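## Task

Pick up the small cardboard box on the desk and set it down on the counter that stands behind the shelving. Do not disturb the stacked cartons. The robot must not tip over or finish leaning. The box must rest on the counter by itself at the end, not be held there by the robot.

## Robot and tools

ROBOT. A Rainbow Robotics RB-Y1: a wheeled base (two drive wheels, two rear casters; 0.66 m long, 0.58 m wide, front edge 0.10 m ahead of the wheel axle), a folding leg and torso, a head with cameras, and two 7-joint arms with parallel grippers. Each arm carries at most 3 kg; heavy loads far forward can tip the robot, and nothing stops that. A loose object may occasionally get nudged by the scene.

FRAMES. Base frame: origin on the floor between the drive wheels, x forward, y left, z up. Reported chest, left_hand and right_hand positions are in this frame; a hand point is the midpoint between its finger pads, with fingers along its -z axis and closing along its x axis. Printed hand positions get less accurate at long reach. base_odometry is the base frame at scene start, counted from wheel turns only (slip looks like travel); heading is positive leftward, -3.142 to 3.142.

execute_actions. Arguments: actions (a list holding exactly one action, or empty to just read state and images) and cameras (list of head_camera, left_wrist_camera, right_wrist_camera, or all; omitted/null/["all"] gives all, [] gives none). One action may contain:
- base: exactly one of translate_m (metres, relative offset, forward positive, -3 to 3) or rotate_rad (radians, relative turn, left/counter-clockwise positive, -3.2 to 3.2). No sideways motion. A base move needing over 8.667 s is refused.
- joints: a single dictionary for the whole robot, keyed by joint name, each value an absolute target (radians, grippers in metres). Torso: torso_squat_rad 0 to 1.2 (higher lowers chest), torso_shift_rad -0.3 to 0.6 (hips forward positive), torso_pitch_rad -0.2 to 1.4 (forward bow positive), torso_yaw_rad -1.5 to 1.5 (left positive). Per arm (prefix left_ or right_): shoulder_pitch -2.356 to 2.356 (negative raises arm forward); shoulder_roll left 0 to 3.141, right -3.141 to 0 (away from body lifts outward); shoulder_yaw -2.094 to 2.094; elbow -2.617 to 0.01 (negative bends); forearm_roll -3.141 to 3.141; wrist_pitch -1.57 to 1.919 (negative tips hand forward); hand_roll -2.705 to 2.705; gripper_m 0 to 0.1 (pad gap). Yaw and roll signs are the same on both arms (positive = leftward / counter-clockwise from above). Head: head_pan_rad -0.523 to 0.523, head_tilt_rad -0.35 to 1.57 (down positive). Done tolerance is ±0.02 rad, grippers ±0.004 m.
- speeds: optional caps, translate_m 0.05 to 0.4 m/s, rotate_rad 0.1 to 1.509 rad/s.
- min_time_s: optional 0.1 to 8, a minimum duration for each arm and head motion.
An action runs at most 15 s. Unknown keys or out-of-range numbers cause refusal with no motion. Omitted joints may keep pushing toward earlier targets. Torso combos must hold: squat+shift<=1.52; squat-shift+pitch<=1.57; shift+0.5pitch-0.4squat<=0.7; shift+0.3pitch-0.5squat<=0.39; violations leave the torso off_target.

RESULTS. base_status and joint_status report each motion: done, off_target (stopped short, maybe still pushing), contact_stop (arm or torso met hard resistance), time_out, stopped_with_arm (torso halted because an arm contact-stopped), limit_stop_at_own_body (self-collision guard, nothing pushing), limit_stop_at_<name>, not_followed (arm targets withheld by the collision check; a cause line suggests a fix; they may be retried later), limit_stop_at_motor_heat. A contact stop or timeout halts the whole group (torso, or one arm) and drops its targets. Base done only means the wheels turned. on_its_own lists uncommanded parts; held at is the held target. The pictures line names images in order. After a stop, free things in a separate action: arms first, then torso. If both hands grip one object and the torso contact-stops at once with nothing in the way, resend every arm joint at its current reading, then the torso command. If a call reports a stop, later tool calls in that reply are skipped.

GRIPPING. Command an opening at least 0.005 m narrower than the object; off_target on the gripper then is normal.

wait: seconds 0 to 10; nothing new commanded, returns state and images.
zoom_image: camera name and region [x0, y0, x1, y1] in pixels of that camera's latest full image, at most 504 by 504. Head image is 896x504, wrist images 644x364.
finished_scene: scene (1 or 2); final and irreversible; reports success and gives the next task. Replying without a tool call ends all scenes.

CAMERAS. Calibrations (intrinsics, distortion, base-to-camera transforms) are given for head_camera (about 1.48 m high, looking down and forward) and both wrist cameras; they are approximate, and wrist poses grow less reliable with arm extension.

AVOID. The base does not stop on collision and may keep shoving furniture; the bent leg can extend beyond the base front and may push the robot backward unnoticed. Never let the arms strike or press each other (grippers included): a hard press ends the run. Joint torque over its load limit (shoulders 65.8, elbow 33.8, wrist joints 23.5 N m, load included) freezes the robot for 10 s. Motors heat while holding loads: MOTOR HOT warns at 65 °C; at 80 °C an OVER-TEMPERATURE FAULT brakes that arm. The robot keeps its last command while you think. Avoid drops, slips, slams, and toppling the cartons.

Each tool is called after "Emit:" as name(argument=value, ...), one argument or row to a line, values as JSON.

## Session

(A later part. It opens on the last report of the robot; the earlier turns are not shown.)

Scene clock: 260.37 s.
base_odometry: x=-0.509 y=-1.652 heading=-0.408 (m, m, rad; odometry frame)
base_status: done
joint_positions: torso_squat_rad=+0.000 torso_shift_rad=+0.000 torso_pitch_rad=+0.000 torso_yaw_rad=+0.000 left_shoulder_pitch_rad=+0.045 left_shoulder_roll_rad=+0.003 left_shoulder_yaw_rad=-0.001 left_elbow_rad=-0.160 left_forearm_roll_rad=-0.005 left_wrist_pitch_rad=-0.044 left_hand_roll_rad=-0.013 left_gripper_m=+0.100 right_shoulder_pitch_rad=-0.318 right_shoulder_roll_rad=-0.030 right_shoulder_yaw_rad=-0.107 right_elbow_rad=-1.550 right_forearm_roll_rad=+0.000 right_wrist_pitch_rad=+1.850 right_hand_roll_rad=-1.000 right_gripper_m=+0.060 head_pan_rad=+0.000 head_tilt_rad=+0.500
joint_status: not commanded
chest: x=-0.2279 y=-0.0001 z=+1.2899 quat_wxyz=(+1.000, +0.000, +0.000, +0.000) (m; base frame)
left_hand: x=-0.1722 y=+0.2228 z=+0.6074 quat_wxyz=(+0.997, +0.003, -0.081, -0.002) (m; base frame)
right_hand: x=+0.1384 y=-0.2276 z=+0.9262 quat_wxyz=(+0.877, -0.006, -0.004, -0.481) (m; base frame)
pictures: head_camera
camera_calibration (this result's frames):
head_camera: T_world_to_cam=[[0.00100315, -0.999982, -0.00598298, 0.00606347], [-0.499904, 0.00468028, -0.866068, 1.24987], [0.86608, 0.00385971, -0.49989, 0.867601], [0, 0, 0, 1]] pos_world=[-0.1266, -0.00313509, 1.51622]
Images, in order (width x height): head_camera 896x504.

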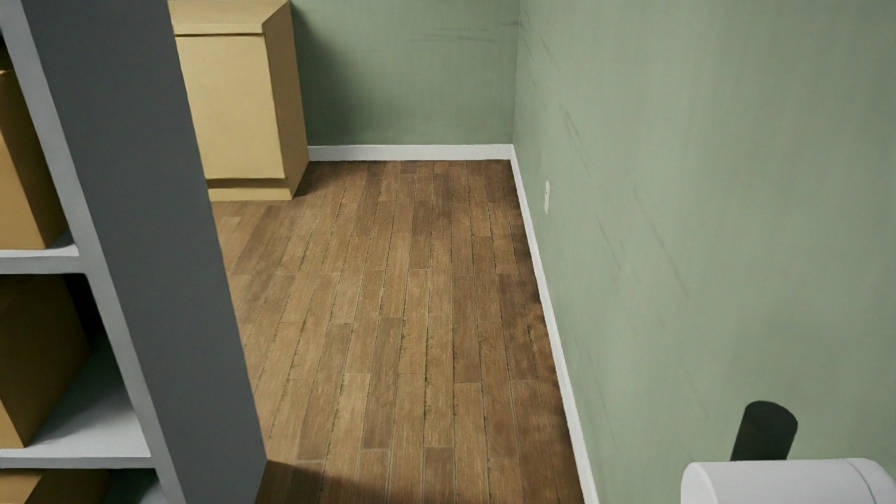

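Emit:
execute_actions(
  actions=[
    {"base":{"rotate_rad":0.08}},
  ],
  cameras=[],
)

Emit:
execute_actions(
  actions=[
    {"base":{"translate_m":1.7},"joints":{"head_pan_rad":0.4,"head_tilt_rad":0.55}},
  ],
)

Scene clock: 312.53 s.
base_odometry: x=-0.510 y=-1.652 heading=-0.329 (m, m, rad; odometry frame)
base_status: done
joint_positions: torso_squat_rad=+0.000 torso_shift_rad=+0.000 torso_pitch_rad=+0.000 torso_yaw_rad=+0.000 left_shoulder_pitch_rad=+0.045 left_shoulder_roll_rad=+0.003 left_shoulder_yaw_rad=-0.001 left_elbow_rad=-0.160 left_forearm_roll_rad=-0.005 left_wrist_pitch_rad=-0.044 left_hand_roll_rad=-0.013 left_gripper_m=+0.100 right_shoulder_pitch_rad=-0.318 right_shoulder_roll_rad=-0.030 right_shoulder_yaw_rad=-0.107 right_elbow_rad=-1.550 right_forearm_roll_rad=+0.000 right_wrist_pitch_rad=+1.850 right_hand_roll_rad=-1.000 right_gripper_m=+0.060 head_pan_rad=+0.000 head_tilt_rad=+0.500
joint_status: not commanded
chest: x=-0.2279 y=+0.0000 z=+1.2899 quat_wxyz=(+1.000, +0.000, +0.000, +0.000) (m; base frame)
left_hand: x=-0.1722 y=+0.2228 z=+0.6074 quat_wxyz=(+0.997, +0.003, -0.081, -0.002) (m; base frame)
right_hand: x=+0.1384 y=-0.2276 z=+0.9262 quat_wxyz=(+0.877, -0.006, -0.004, -0.481) (m; base frame)
pictures: none
No camera images: the call's "cameras" was empty. Leave "cameras" out to get every camera's image.

Scene clock: 318.33 s.
base_odometry: x=+1.100 y=-2.199 heading=-0.327 (m, m, rad; odometry frame)
base_status: done
joint_positions: torso_squat_rad=+0.000 torso_shift_rad=+0.000 torso_pitch_rad=+0.000 torso_yaw_rad=+0.000 left_shoulder_pitch_rad=+0.045 left_shoulder_roll_rad=+0.003 left_shoulder_yaw_rad=-0.001 left_elbow_rad=-0.160 left_forearm_roll_rad=-0.005 left_wrist_pitch_rad=-0.044 left_hand_roll_rad=-0.013 left_gripper_m=+0.100 right_shoulder_pitch_rad=-0.318 right_shoulder_roll_rad=-0.030 right_shoulder_yaw_rad=-0.107 right_elbow_rad=-1.550 right_forearm_roll_rad=+0.000 right_wrist_pitch_rad=+1.850 right_hand_roll_rad=-1.000 right_gripper_m=+0.060 head_pan_rad=+0.400 head_tilt_rad=+0.550
joint_status: all done
chest: x=-0.2278 y=+0.0000 z=+1.2899 quat_wxyz=(+1.000, +0.000, +0.000, +0.000) (m; base frame)
left_hand: x=-0.1721 y=+0.2228 z=+0.6074 quat_wxyz=(+0.997, +0.003, -0.081, -0.002) (m; base frame)
right_hand: x=+0.1385 y=-0.2276 z=+0.9262 quat_wxyz=(+0.877, -0.006, -0.004, -0.481) (m; base frame)
pictures: head_camera, left_wrist_camera, right_wrist_camera
camera_calibration (this result's frames):
head_camera: T_world_to_cam=[[0.390049, -0.920774, -0.00609056, 0.0863078], [-0.501674, -0.206958, -0.839935, 1.21058], [0.77213, 0.330671, -0.542653, 0.911958], [0, 0, 0, 1]] pos_world=[-0.130496, 0.0284521, 1.51221]
left_wrist_camera: T_world_to_cam=[[0.984552, -0.00698199, 0.174954, 0.0635242], [-0.120044, -0.754314, 0.645446, -0.212837], [0.127464, -0.656477, -0.743499, 0.707292], [0, 0, 0, 1]] pos_world=[-0.178247, 0.304219, 0.652132]
right_wrist_camera: T_world_to_cam=[[-0.549762, 0.835223, -0.0128444, 0.274758], [0.629043, 0.424069, 0.651514, -0.565028], [0.549607, 0.350098, -0.758528, 0.795607], [0, 0, 0, 1]] pos_world=[0.0692072, -0.268414, 0.975142]
Images, in order (width x height): head_camera 896x504, left_wrist_camera 644x364, right_wrist_camera 644x364.

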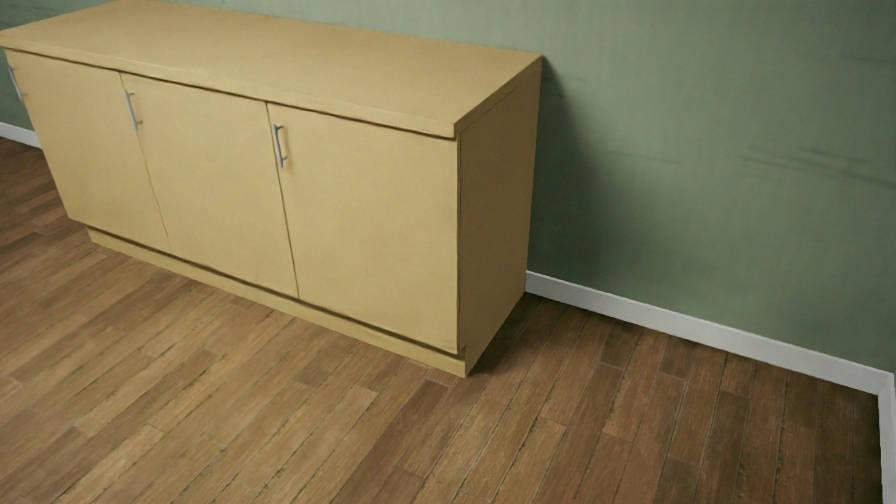

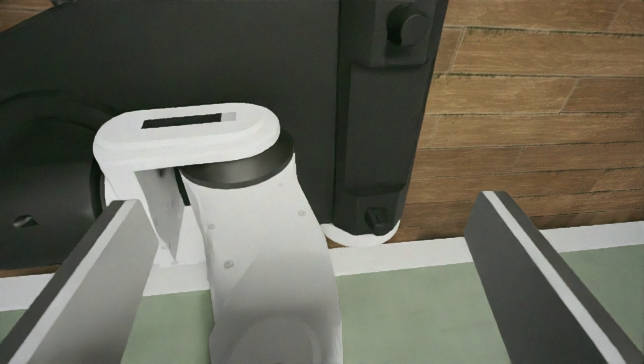

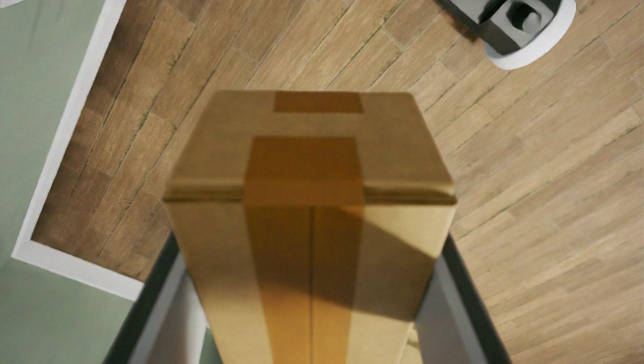

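Emit:
execute_actions(
  actions=[
    {"base":{"rotate_rad":0.33},"joints":{"right_shoulder_pitch_rad":-1.076,"right_shoulder_roll_rad":-0.178,"right_shoulder_yaw_rad":-0.306,"right_elbow_rad":-0.85,"right_wrist_pitch_rad":1.9,"torso_yaw_rad":0.8,"head_pan_rad":-0.3,"head_tilt_rad":0.9},"min_time_s":2},
  ],
  cameras=["left_wrist_camera"],
)

Emit:
execute_actions(
  actions=[
    {"base":{"translate_m":1.22},"joints":{"torso_squat_rad":0.4}},
  ],
)

Scene clock: 352.37 s.
base_odometry: x=+1.099 y=-2.199 heading=+0.002 (m, m, rad; odometry frame)
base_status: done
joint_positions: torso_squat_rad=+0.000 torso_shift_rad=+0.000 torso_pitch_rad=+0.000 torso_yaw_rad=+0.800 left_shoulder_pitch_rad=+0.045 left_shoulder_roll_rad=+0.003 left_shoulder_yaw_rad=-0.001 left_elbow_rad=-0.160 left_forearm_roll_rad=-0.005 left_wrist_pitch_rad=-0.044 left_hand_roll_rad=-0.013 left_gripper_m=+0.100 right_shoulder_pitch_rad=-1.076 right_shoulder_roll_rad=-0.178 right_shoulder_yaw_rad=-0.306 right_elbow_rad=-0.850 right_forearm_roll_rad=+0.000 right_wrist_pitch_rad=+1.900 right_hand_roll_rad=-1.000 right_gripper_m=+0.060 head_pan_rad=-0.300 head_tilt_rad=+0.900
joint_status: all done
chest: x=-0.2278 y=+0.0000 z=+1.2899 quat_wxyz=(+0.921, +0.000, +0.000, +0.389) (m; base frame)
left_hand: x=-0.3492 y=+0.1951 z=+0.6074 quat_wxyz=(+0.919, +0.034, -0.073, +0.386) (m; base frame)
right_hand: x=+0.2830 y=+0.2103 z=+1.0818 quat_wxyz=(+0.995, +0.000, +0.000, -0.100) (m; base frame)
pictures: left_wrist_camera
camera_calibration (this result's frames):
left_wrist_camera: T_world_to_cam=[[0.690928, 0.701531, 0.174564, -0.00285432], [0.457833, -0.611495, 0.64534, -0.081001], [0.559471, -0.365962, -0.743683, 0.805976], [0, 0, 0, 1]] pos_world=[-0.411863, 0.247428, 0.652162]
Images, in order (width x height): left_wrist_camera 644x364.

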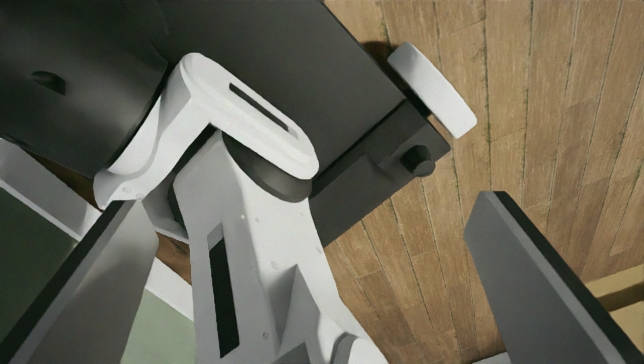

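Scene clock: 356.97 s.
base_odometry: x=+2.319 y=-2.196 heading=+0.004 (m, m, rad; odometry frame)
base_status: done
joint_positions: torso_squat_rad=+0.400 torso_shift_rad=+0.000 torso_pitch_rad=+0.000 torso_yaw_rad=+0.800 left_shoulder_pitch_rad=+0.045 left_shoulder_roll_rad=+0.003 left_shoulder_yaw_rad=-0.001 left_elbow_rad=-0.160 left_forearm_roll_rad=-0.005 left_wrist_pitch_rad=-0.044 left_hand_roll_rad=-0.013 left_gripper_m=+0.100 right_shoulder_pitch_rad=-1.076 right_shoulder_roll_rad=-0.178 right_shoulder_yaw_rad=-0.306 right_elbow_rad=-0.850 right_forearm_roll_rad=+0.000 right_wrist_pitch_rad=+1.900 right_hand_roll_rad=-1.000 right_gripper_m=+0.060 head_pan_rad=-0.300 head_tilt_rad=+0.900
joint_status: all done
chest: x=-0.2278 y=+0.0000 z=+1.2347 quat_wxyz=(+0.921, +0.000, +0.000, +0.389) (m; base frame)
left_hand: x=-0.3491 y=+0.1951 z=+0.5522 quat_wxyz=(+0.919, +0.034, -0.073, +0.386) (m; base frame)
right_hand: x=+0.2831 y=+0.2103 z=+1.0266 quat_wxyz=(+0.995, +0.000, +0.000, -0.100) (m; base frame)
pictures: head_camera, left_wrist_camera, right_wrist_camera
camera_calibration (this result's frames):
head_camera: T_world_to_cam=[[0.478152, -0.878257, -0.00596998, 0.121011], [-0.702437, -0.378332, -0.602866, 0.784035], [0.527212, 0.292455, -0.79782, 1.19654], [0, 0, 0, 1]] pos_world=[-0.137959, 0.0529689, 1.42802]
left_wrist_camera: T_world_to_cam=[[0.690931, 0.701519, 0.1746, 0.00672374], [0.457769, -0.611491, 0.645388, -0.0454401], [0.559519, -0.365992, -0.743632, 0.764843], [0, 0, 0, 1]] pos_world=[-0.411789, 0.247424, 0.596914]
right_wrist_camera: T_world_to_cam=[[-0.983041, 0.183386, -0.000545657, 0.236977], [0.13808, 0.742127, 0.655882, -0.839538], [0.120685, 0.644683, -0.754863, 0.694728], [0, 0, 0, 1]] pos_world=[0.265038, 0.131707, 1.07519]
Images, in order (width x height): head_camera 896x504, left_wrist_camera 644x364, right_wrist_camera 644x364.

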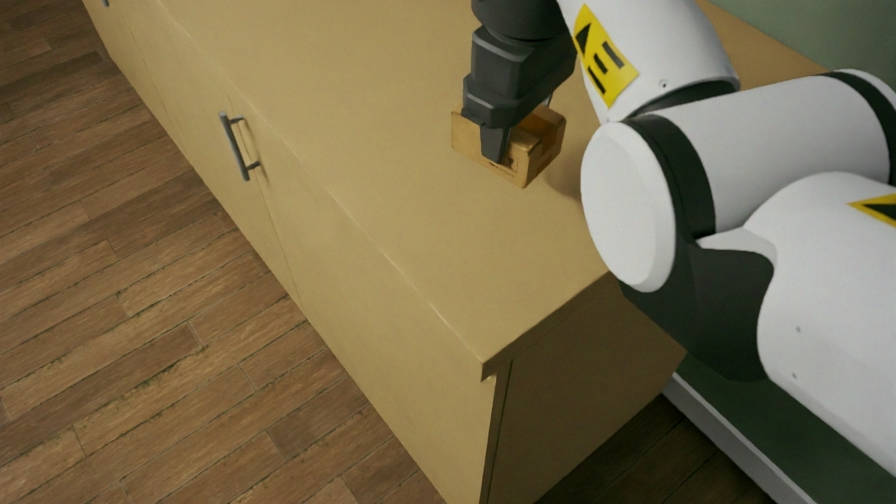

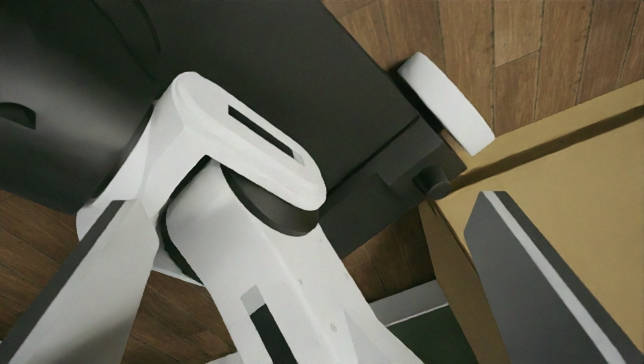

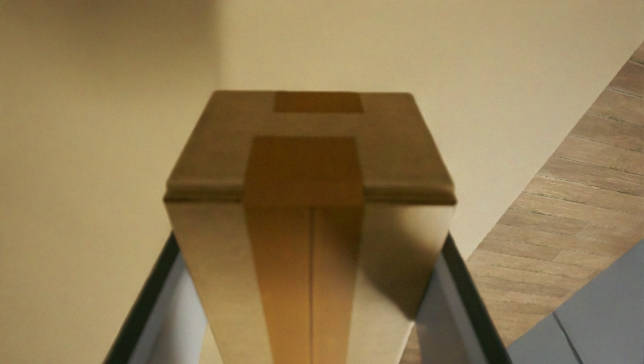

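Emit:
execute_actions(
  actions=[
    {"joints":{"torso_squat_rad":0.59}},
  ],
  cameras=["head_camera","right_wrist_camera"],
)

Emit:
zoom_image(
  camera="head_camera",
  region=[400, 60, 620, 260],
)

Scene clock: 376.97 s.
base_odometry: x=+2.319 y=-2.196 heading=+0.004 (m, m, rad; odometry frame)
base_status: not commanded
joint_positions: torso_squat_rad=+0.590 torso_shift_rad=+0.000 torso_pitch_rad=+0.000 torso_yaw_rad=+0.800 left_shoulder_pitch_rad=+0.045 left_shoulder_roll_rad=+0.003 left_shoulder_yaw_rad=-0.001 left_elbow_rad=-0.160 left_forearm_roll_rad=-0.005 left_wrist_pitch_rad=-0.044 left_hand_roll_rad=-0.013 left_gripper_m=+0.100 right_shoulder_pitch_rad=-1.076 right_shoulder_roll_rad=-0.178 right_shoulder_yaw_rad=-0.306 right_elbow_rad=-0.850 right_forearm_roll_rad=+0.000 right_wrist_pitch_rad=+1.900 right_hand_roll_rad=-1.000 right_gripper_m=+0.060 head_pan_rad=-0.300 head_tilt_rad=+0.900
joint_status: all done
chest: x=-0.2280 y=+0.0000 z=+1.1716 quat_wxyz=(+0.921, +0.000, +0.000, +0.389) (m; base frame)
left_hand: x=-0.3491 y=+0.1951 z=+0.4891 quat_wxyz=(+0.919, +0.034, -0.073, +0.386) (m; base frame)
right_hand: x=+0.2831 y=+0.2103 z=+0.9637 quat_wxyz=(+0.995, +0.000, +0.000, -0.100) (m; base frame)
pictures: head_camera, right_wrist_camera
camera_calibration (this result's frames):
head_camera: T_world_to_cam=[[0.478152, -0.878257, -0.00586029, 0.120579], [-0.702304, -0.378334, -0.603019, 0.746129], [0.527389, 0.292451, -0.797705, 1.14619], [0, 0, 0, 1]] pos_world=[-0.138134, 0.0529806, 1.36496]
right_wrist_camera: T_world_to_cam=[[-0.983042, 0.183378, -0.000769996, 0.237075], [0.137924, 0.742129, 0.655912, -0.798233], [0.120852, 0.644683, -0.754837, 0.647131], [0, 0, 0, 1]] pos_world=[0.264944, 0.131723, 1.01223]
Images, in order (width x height): head_camera 896x504, right_wrist_camera 644x364.

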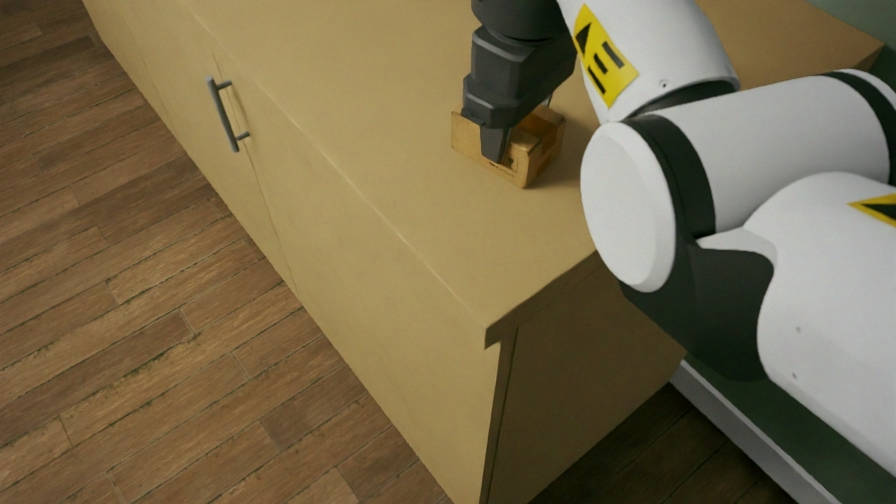

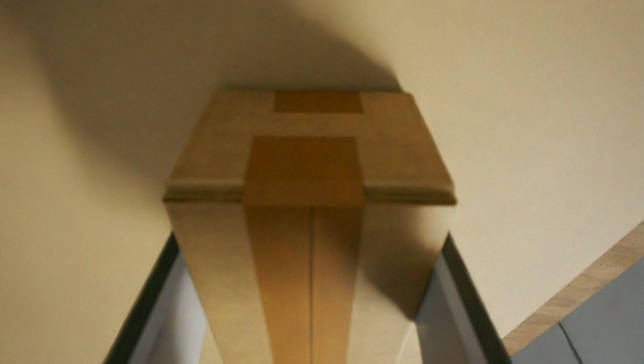

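Region (400, 60, 620, 260) of head_camera's 896x504 image, scaled by 2.291, with more detail than that image has; it fills the top 458 rows of this view, and the rest is white.

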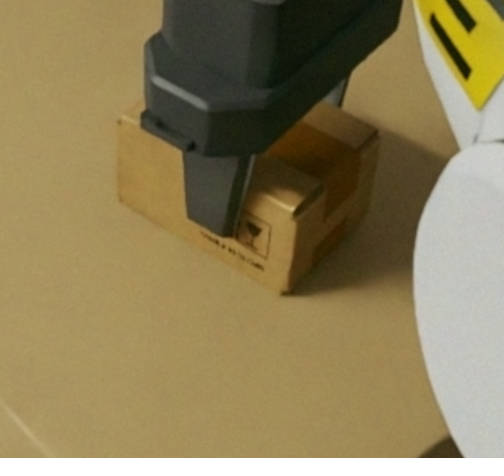

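Emit:
execute_actions(
  actions=[
    {"joints":{"torso_squat_rad":0.615}},
  ],
  cameras=["right_wrist_camera","head_camera"],
)

Emit:
zoom_image(
  camera="head_camera",
  region=[400, 60, 620, 260],
)

Scene clock: 387.90 s.
base_odometry: x=+2.319 y=-2.196 heading=+0.003 (m, m, rad; odometry frame)
base_status: not commanded
joint_positions: torso_squat_rad=+0.615 torso_shift_rad=-0.001 torso_pitch_rad=-0.003 torso_yaw_rad=+0.800 left_shoulder_pitch_rad=+0.045 left_shoulder_roll_rad=+0.003 left_shoulder_yaw_rad=-0.001 left_elbow_rad=-0.160 left_forearm_roll_rad=-0.005 left_wrist_pitch_rad=-0.044 left_hand_roll_rad=-0.013 left_gripper_m=+0.100 right_shoulder_pitch_rad=-1.083 right_shoulder_roll_rad=-0.181 right_shoulder_yaw_rad=-0.306 right_elbow_rad=-0.854 right_forearm_roll_rad=+0.000 right_wrist_pitch_rad=+1.902 right_hand_roll_rad=-1.000 right_gripper_m=+0.060 head_pan_rad=-0.300 head_tilt_rad=+0.900
joint_status: all done
chest: x=-0.2294 y=-0.0005 z=+1.1616 quat_wxyz=(+0.921, +0.000, -0.001, +0.389) (m; base frame)
left_hand: x=-0.3486 y=+0.1952 z=+0.4789 quat_wxyz=(+0.919, +0.034, -0.075, +0.386) (m; base frame)
right_hand: x=+0.2840 y=+0.2116 z=+0.9603 quat_wxyz=(+0.995, +0.004, -0.005, -0.100) (m; base frame)
pictures: head_camera, right_wrist_camera
camera_calibration (this result's frames):
head_camera: T_world_to_cam=[[0.477981, -0.878354, -0.00539297, 0.120165], [-0.700714, -0.377597, -0.605327, 0.741902], [0.529654, 0.293114, -0.795959, 1.13762], [0, 0, 0, 1]] pos_world=[-0.140122, 0.0522347, 1.35524]
right_wrist_camera: T_world_to_cam=[[-0.983017, 0.183256, -0.00976493, 0.246477], [0.130874, 0.737348, 0.662714, -0.800628], [0.128646, 0.650181, -0.748809, 0.634483], [0, 0, 0, 1]] pos_world=[0.265449, 0.132645, 1.0081]
Images, in order (width x height): head_camera 896x504, right_wrist_camera 644x364.

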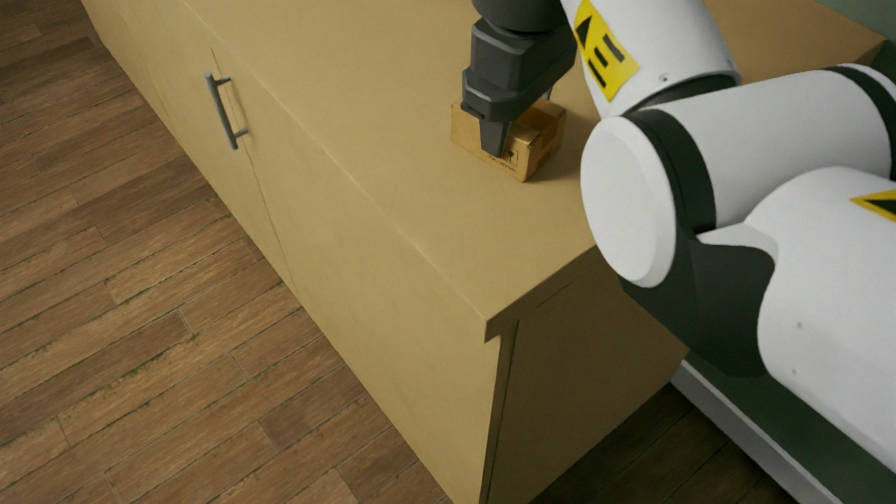

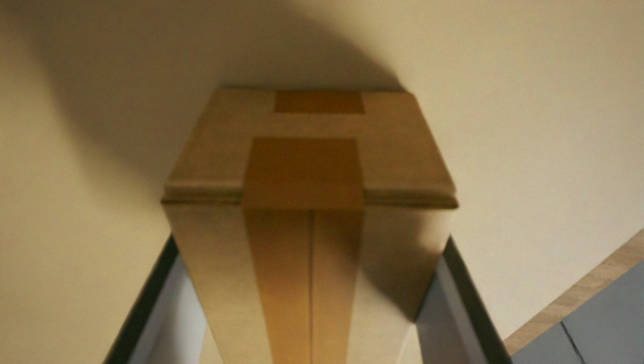

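Region (400, 60, 620, 260) of head_camera's 896x504 image, scaled by 2.291, with more detail than that image has; it fills the top 458 rows of this view, and the rest is white.

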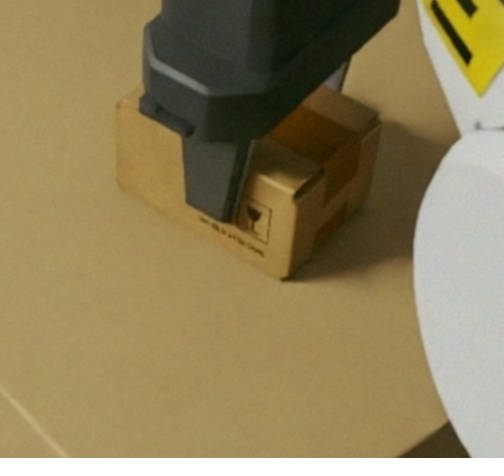

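In contact. Release and lift away.

Emit:
execute_actions(
  actions=[
    {"joints":{"right_gripper_m":0.1,"torso_squat_rad":0.6}},
  ],
  cameras=[],
)

Emit:
execute_actions(
  actions=[
    {"joints":{"torso_squat_rad":0.4}},
  ],
  cameras=["right_wrist_camera","head_camera"],
)

Scene clock: 394.87 s.
base_odometry: x=+2.319 y=-2.196 heading=+0.003 (m, m, rad; odometry frame)
base_status: not commanded
joint_positions: torso_squat_rad=+0.600 torso_shift_rad=+0.000 torso_pitch_rad=+0.000 torso_yaw_rad=+0.800 left_shoulder_pitch_rad=+0.045 left_shoulder_roll_rad=+0.003 left_shoulder_yaw_rad=-0.001 left_elbow_rad=-0.160 left_forearm_roll_rad=-0.005 left_wrist_pitch_rad=-0.044 left_hand_roll_rad=-0.013 left_gripper_m=+0.100 right_shoulder_pitch_rad=-1.076 right_shoulder_roll_rad=-0.178 right_shoulder_yaw_rad=-0.306 right_elbow_rad=-0.850 right_forearm_roll_rad=+0.000 right_wrist_pitch_rad=+1.900 right_hand_roll_rad=-1.000 right_gripper_m=+0.100 head_pan_rad=-0.300 head_tilt_rad=+0.900
joint_status: all done
chest: x=-0.2280 y=-0.0001 z=+1.1677 quat_wxyz=(+0.921, +0.000, +0.000, +0.389) (m; base frame)
left_hand: x=-0.3491 y=+0.1951 z=+0.4852 quat_wxyz=(+0.919, +0.034, -0.074, +0.386) (m; base frame)
right_hand: x=+0.2833 y=+0.2102 z=+0.9602 quat_wxyz=(+0.995, +0.000, +0.000, -0.100) (m; base frame)
pictures: none
No camera images: the call's "cameras" was empty. Leave "cameras" out to get every camera's image.

Scene clock: 396.33 s.
base_odometry: x=+2.319 y=-2.196 heading=+0.004 (m, m, rad; odometry frame)
base_status: not commanded
joint_positions: torso_squat_rad=+0.400 torso_shift_rad=+0.000 torso_pitch_rad=+0.000 torso_yaw_rad=+0.800 left_shoulder_pitch_rad=+0.045 left_shoulder_roll_rad=+0.003 left_shoulder_yaw_rad=-0.001 left_elbow_rad=-0.160 left_forearm_roll_rad=-0.005 left_wrist_pitch_rad=-0.044 left_hand_roll_rad=-0.013 left_gripper_m=+0.100 right_shoulder_pitch_rad=-1.076 right_shoulder_roll_rad=-0.178 right_shoulder_yaw_rad=-0.306 right_elbow_rad=-0.850 right_forearm_roll_rad=+0.000 right_wrist_pitch_rad=+1.900 right_hand_roll_rad=-1.000 right_gripper_m=+0.100 head_pan_rad=-0.300 head_tilt_rad=+0.900
joint_status: all done
chest: x=-0.2278 y=-0.0001 z=+1.2347 quat_wxyz=(+0.921, +0.000, +0.000, +0.389) (m; base frame)
left_hand: x=-0.3491 y=+0.1951 z=+0.5522 quat_wxyz=(+0.919, +0.034, -0.073, +0.386) (m; base frame)
right_hand: x=+0.2834 y=+0.2101 z=+1.0268 quat_wxyz=(+0.995, +0.000, +0.000, -0.100) (m; base frame)
pictures: head_camera, right_wrist_camera
camera_calibration (this result's frames):
head_camera: T_world_to_cam=[[0.478028, -0.878323, -0.00616435, 0.121103], [-0.702548, -0.378132, -0.602862, 0.783975], [0.527177, 0.292516, -0.797822, 1.19654], [0, 0, 0, 1]] pos_world=[-0.137901, 0.0528055, 1.428]
right_wrist_camera: T_world_to_cam=[[-0.982964, 0.183798, -0.000706965, 0.237294], [0.138233, 0.741806, 0.656213, -0.839886], [0.121135, 0.644936, -0.754576, 0.694492], [0, 0, 0, 1]] pos_world=[0.265225, 0.131516, 1.07536]
Images, in order (width x height): head_camera 896x504, right_wrist_camera 644x364.

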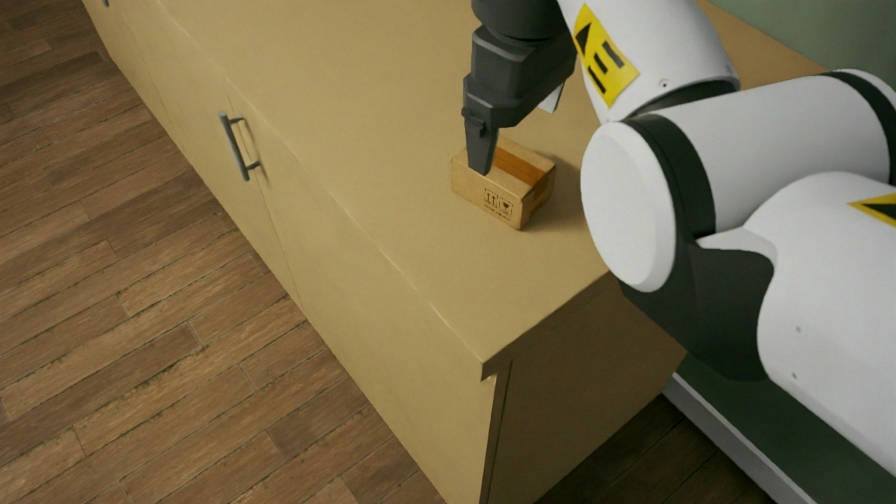

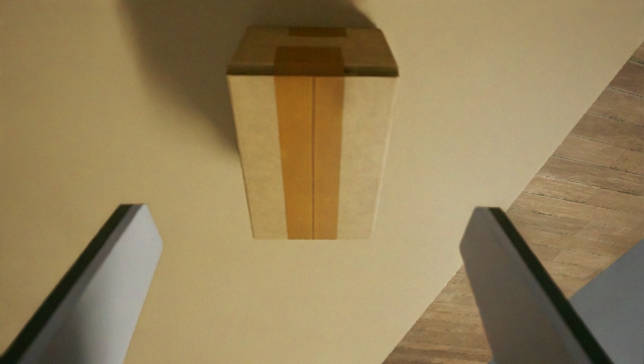

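Emit:
finished_scene(
  scene=1,
)

The scene is finished: the task was done.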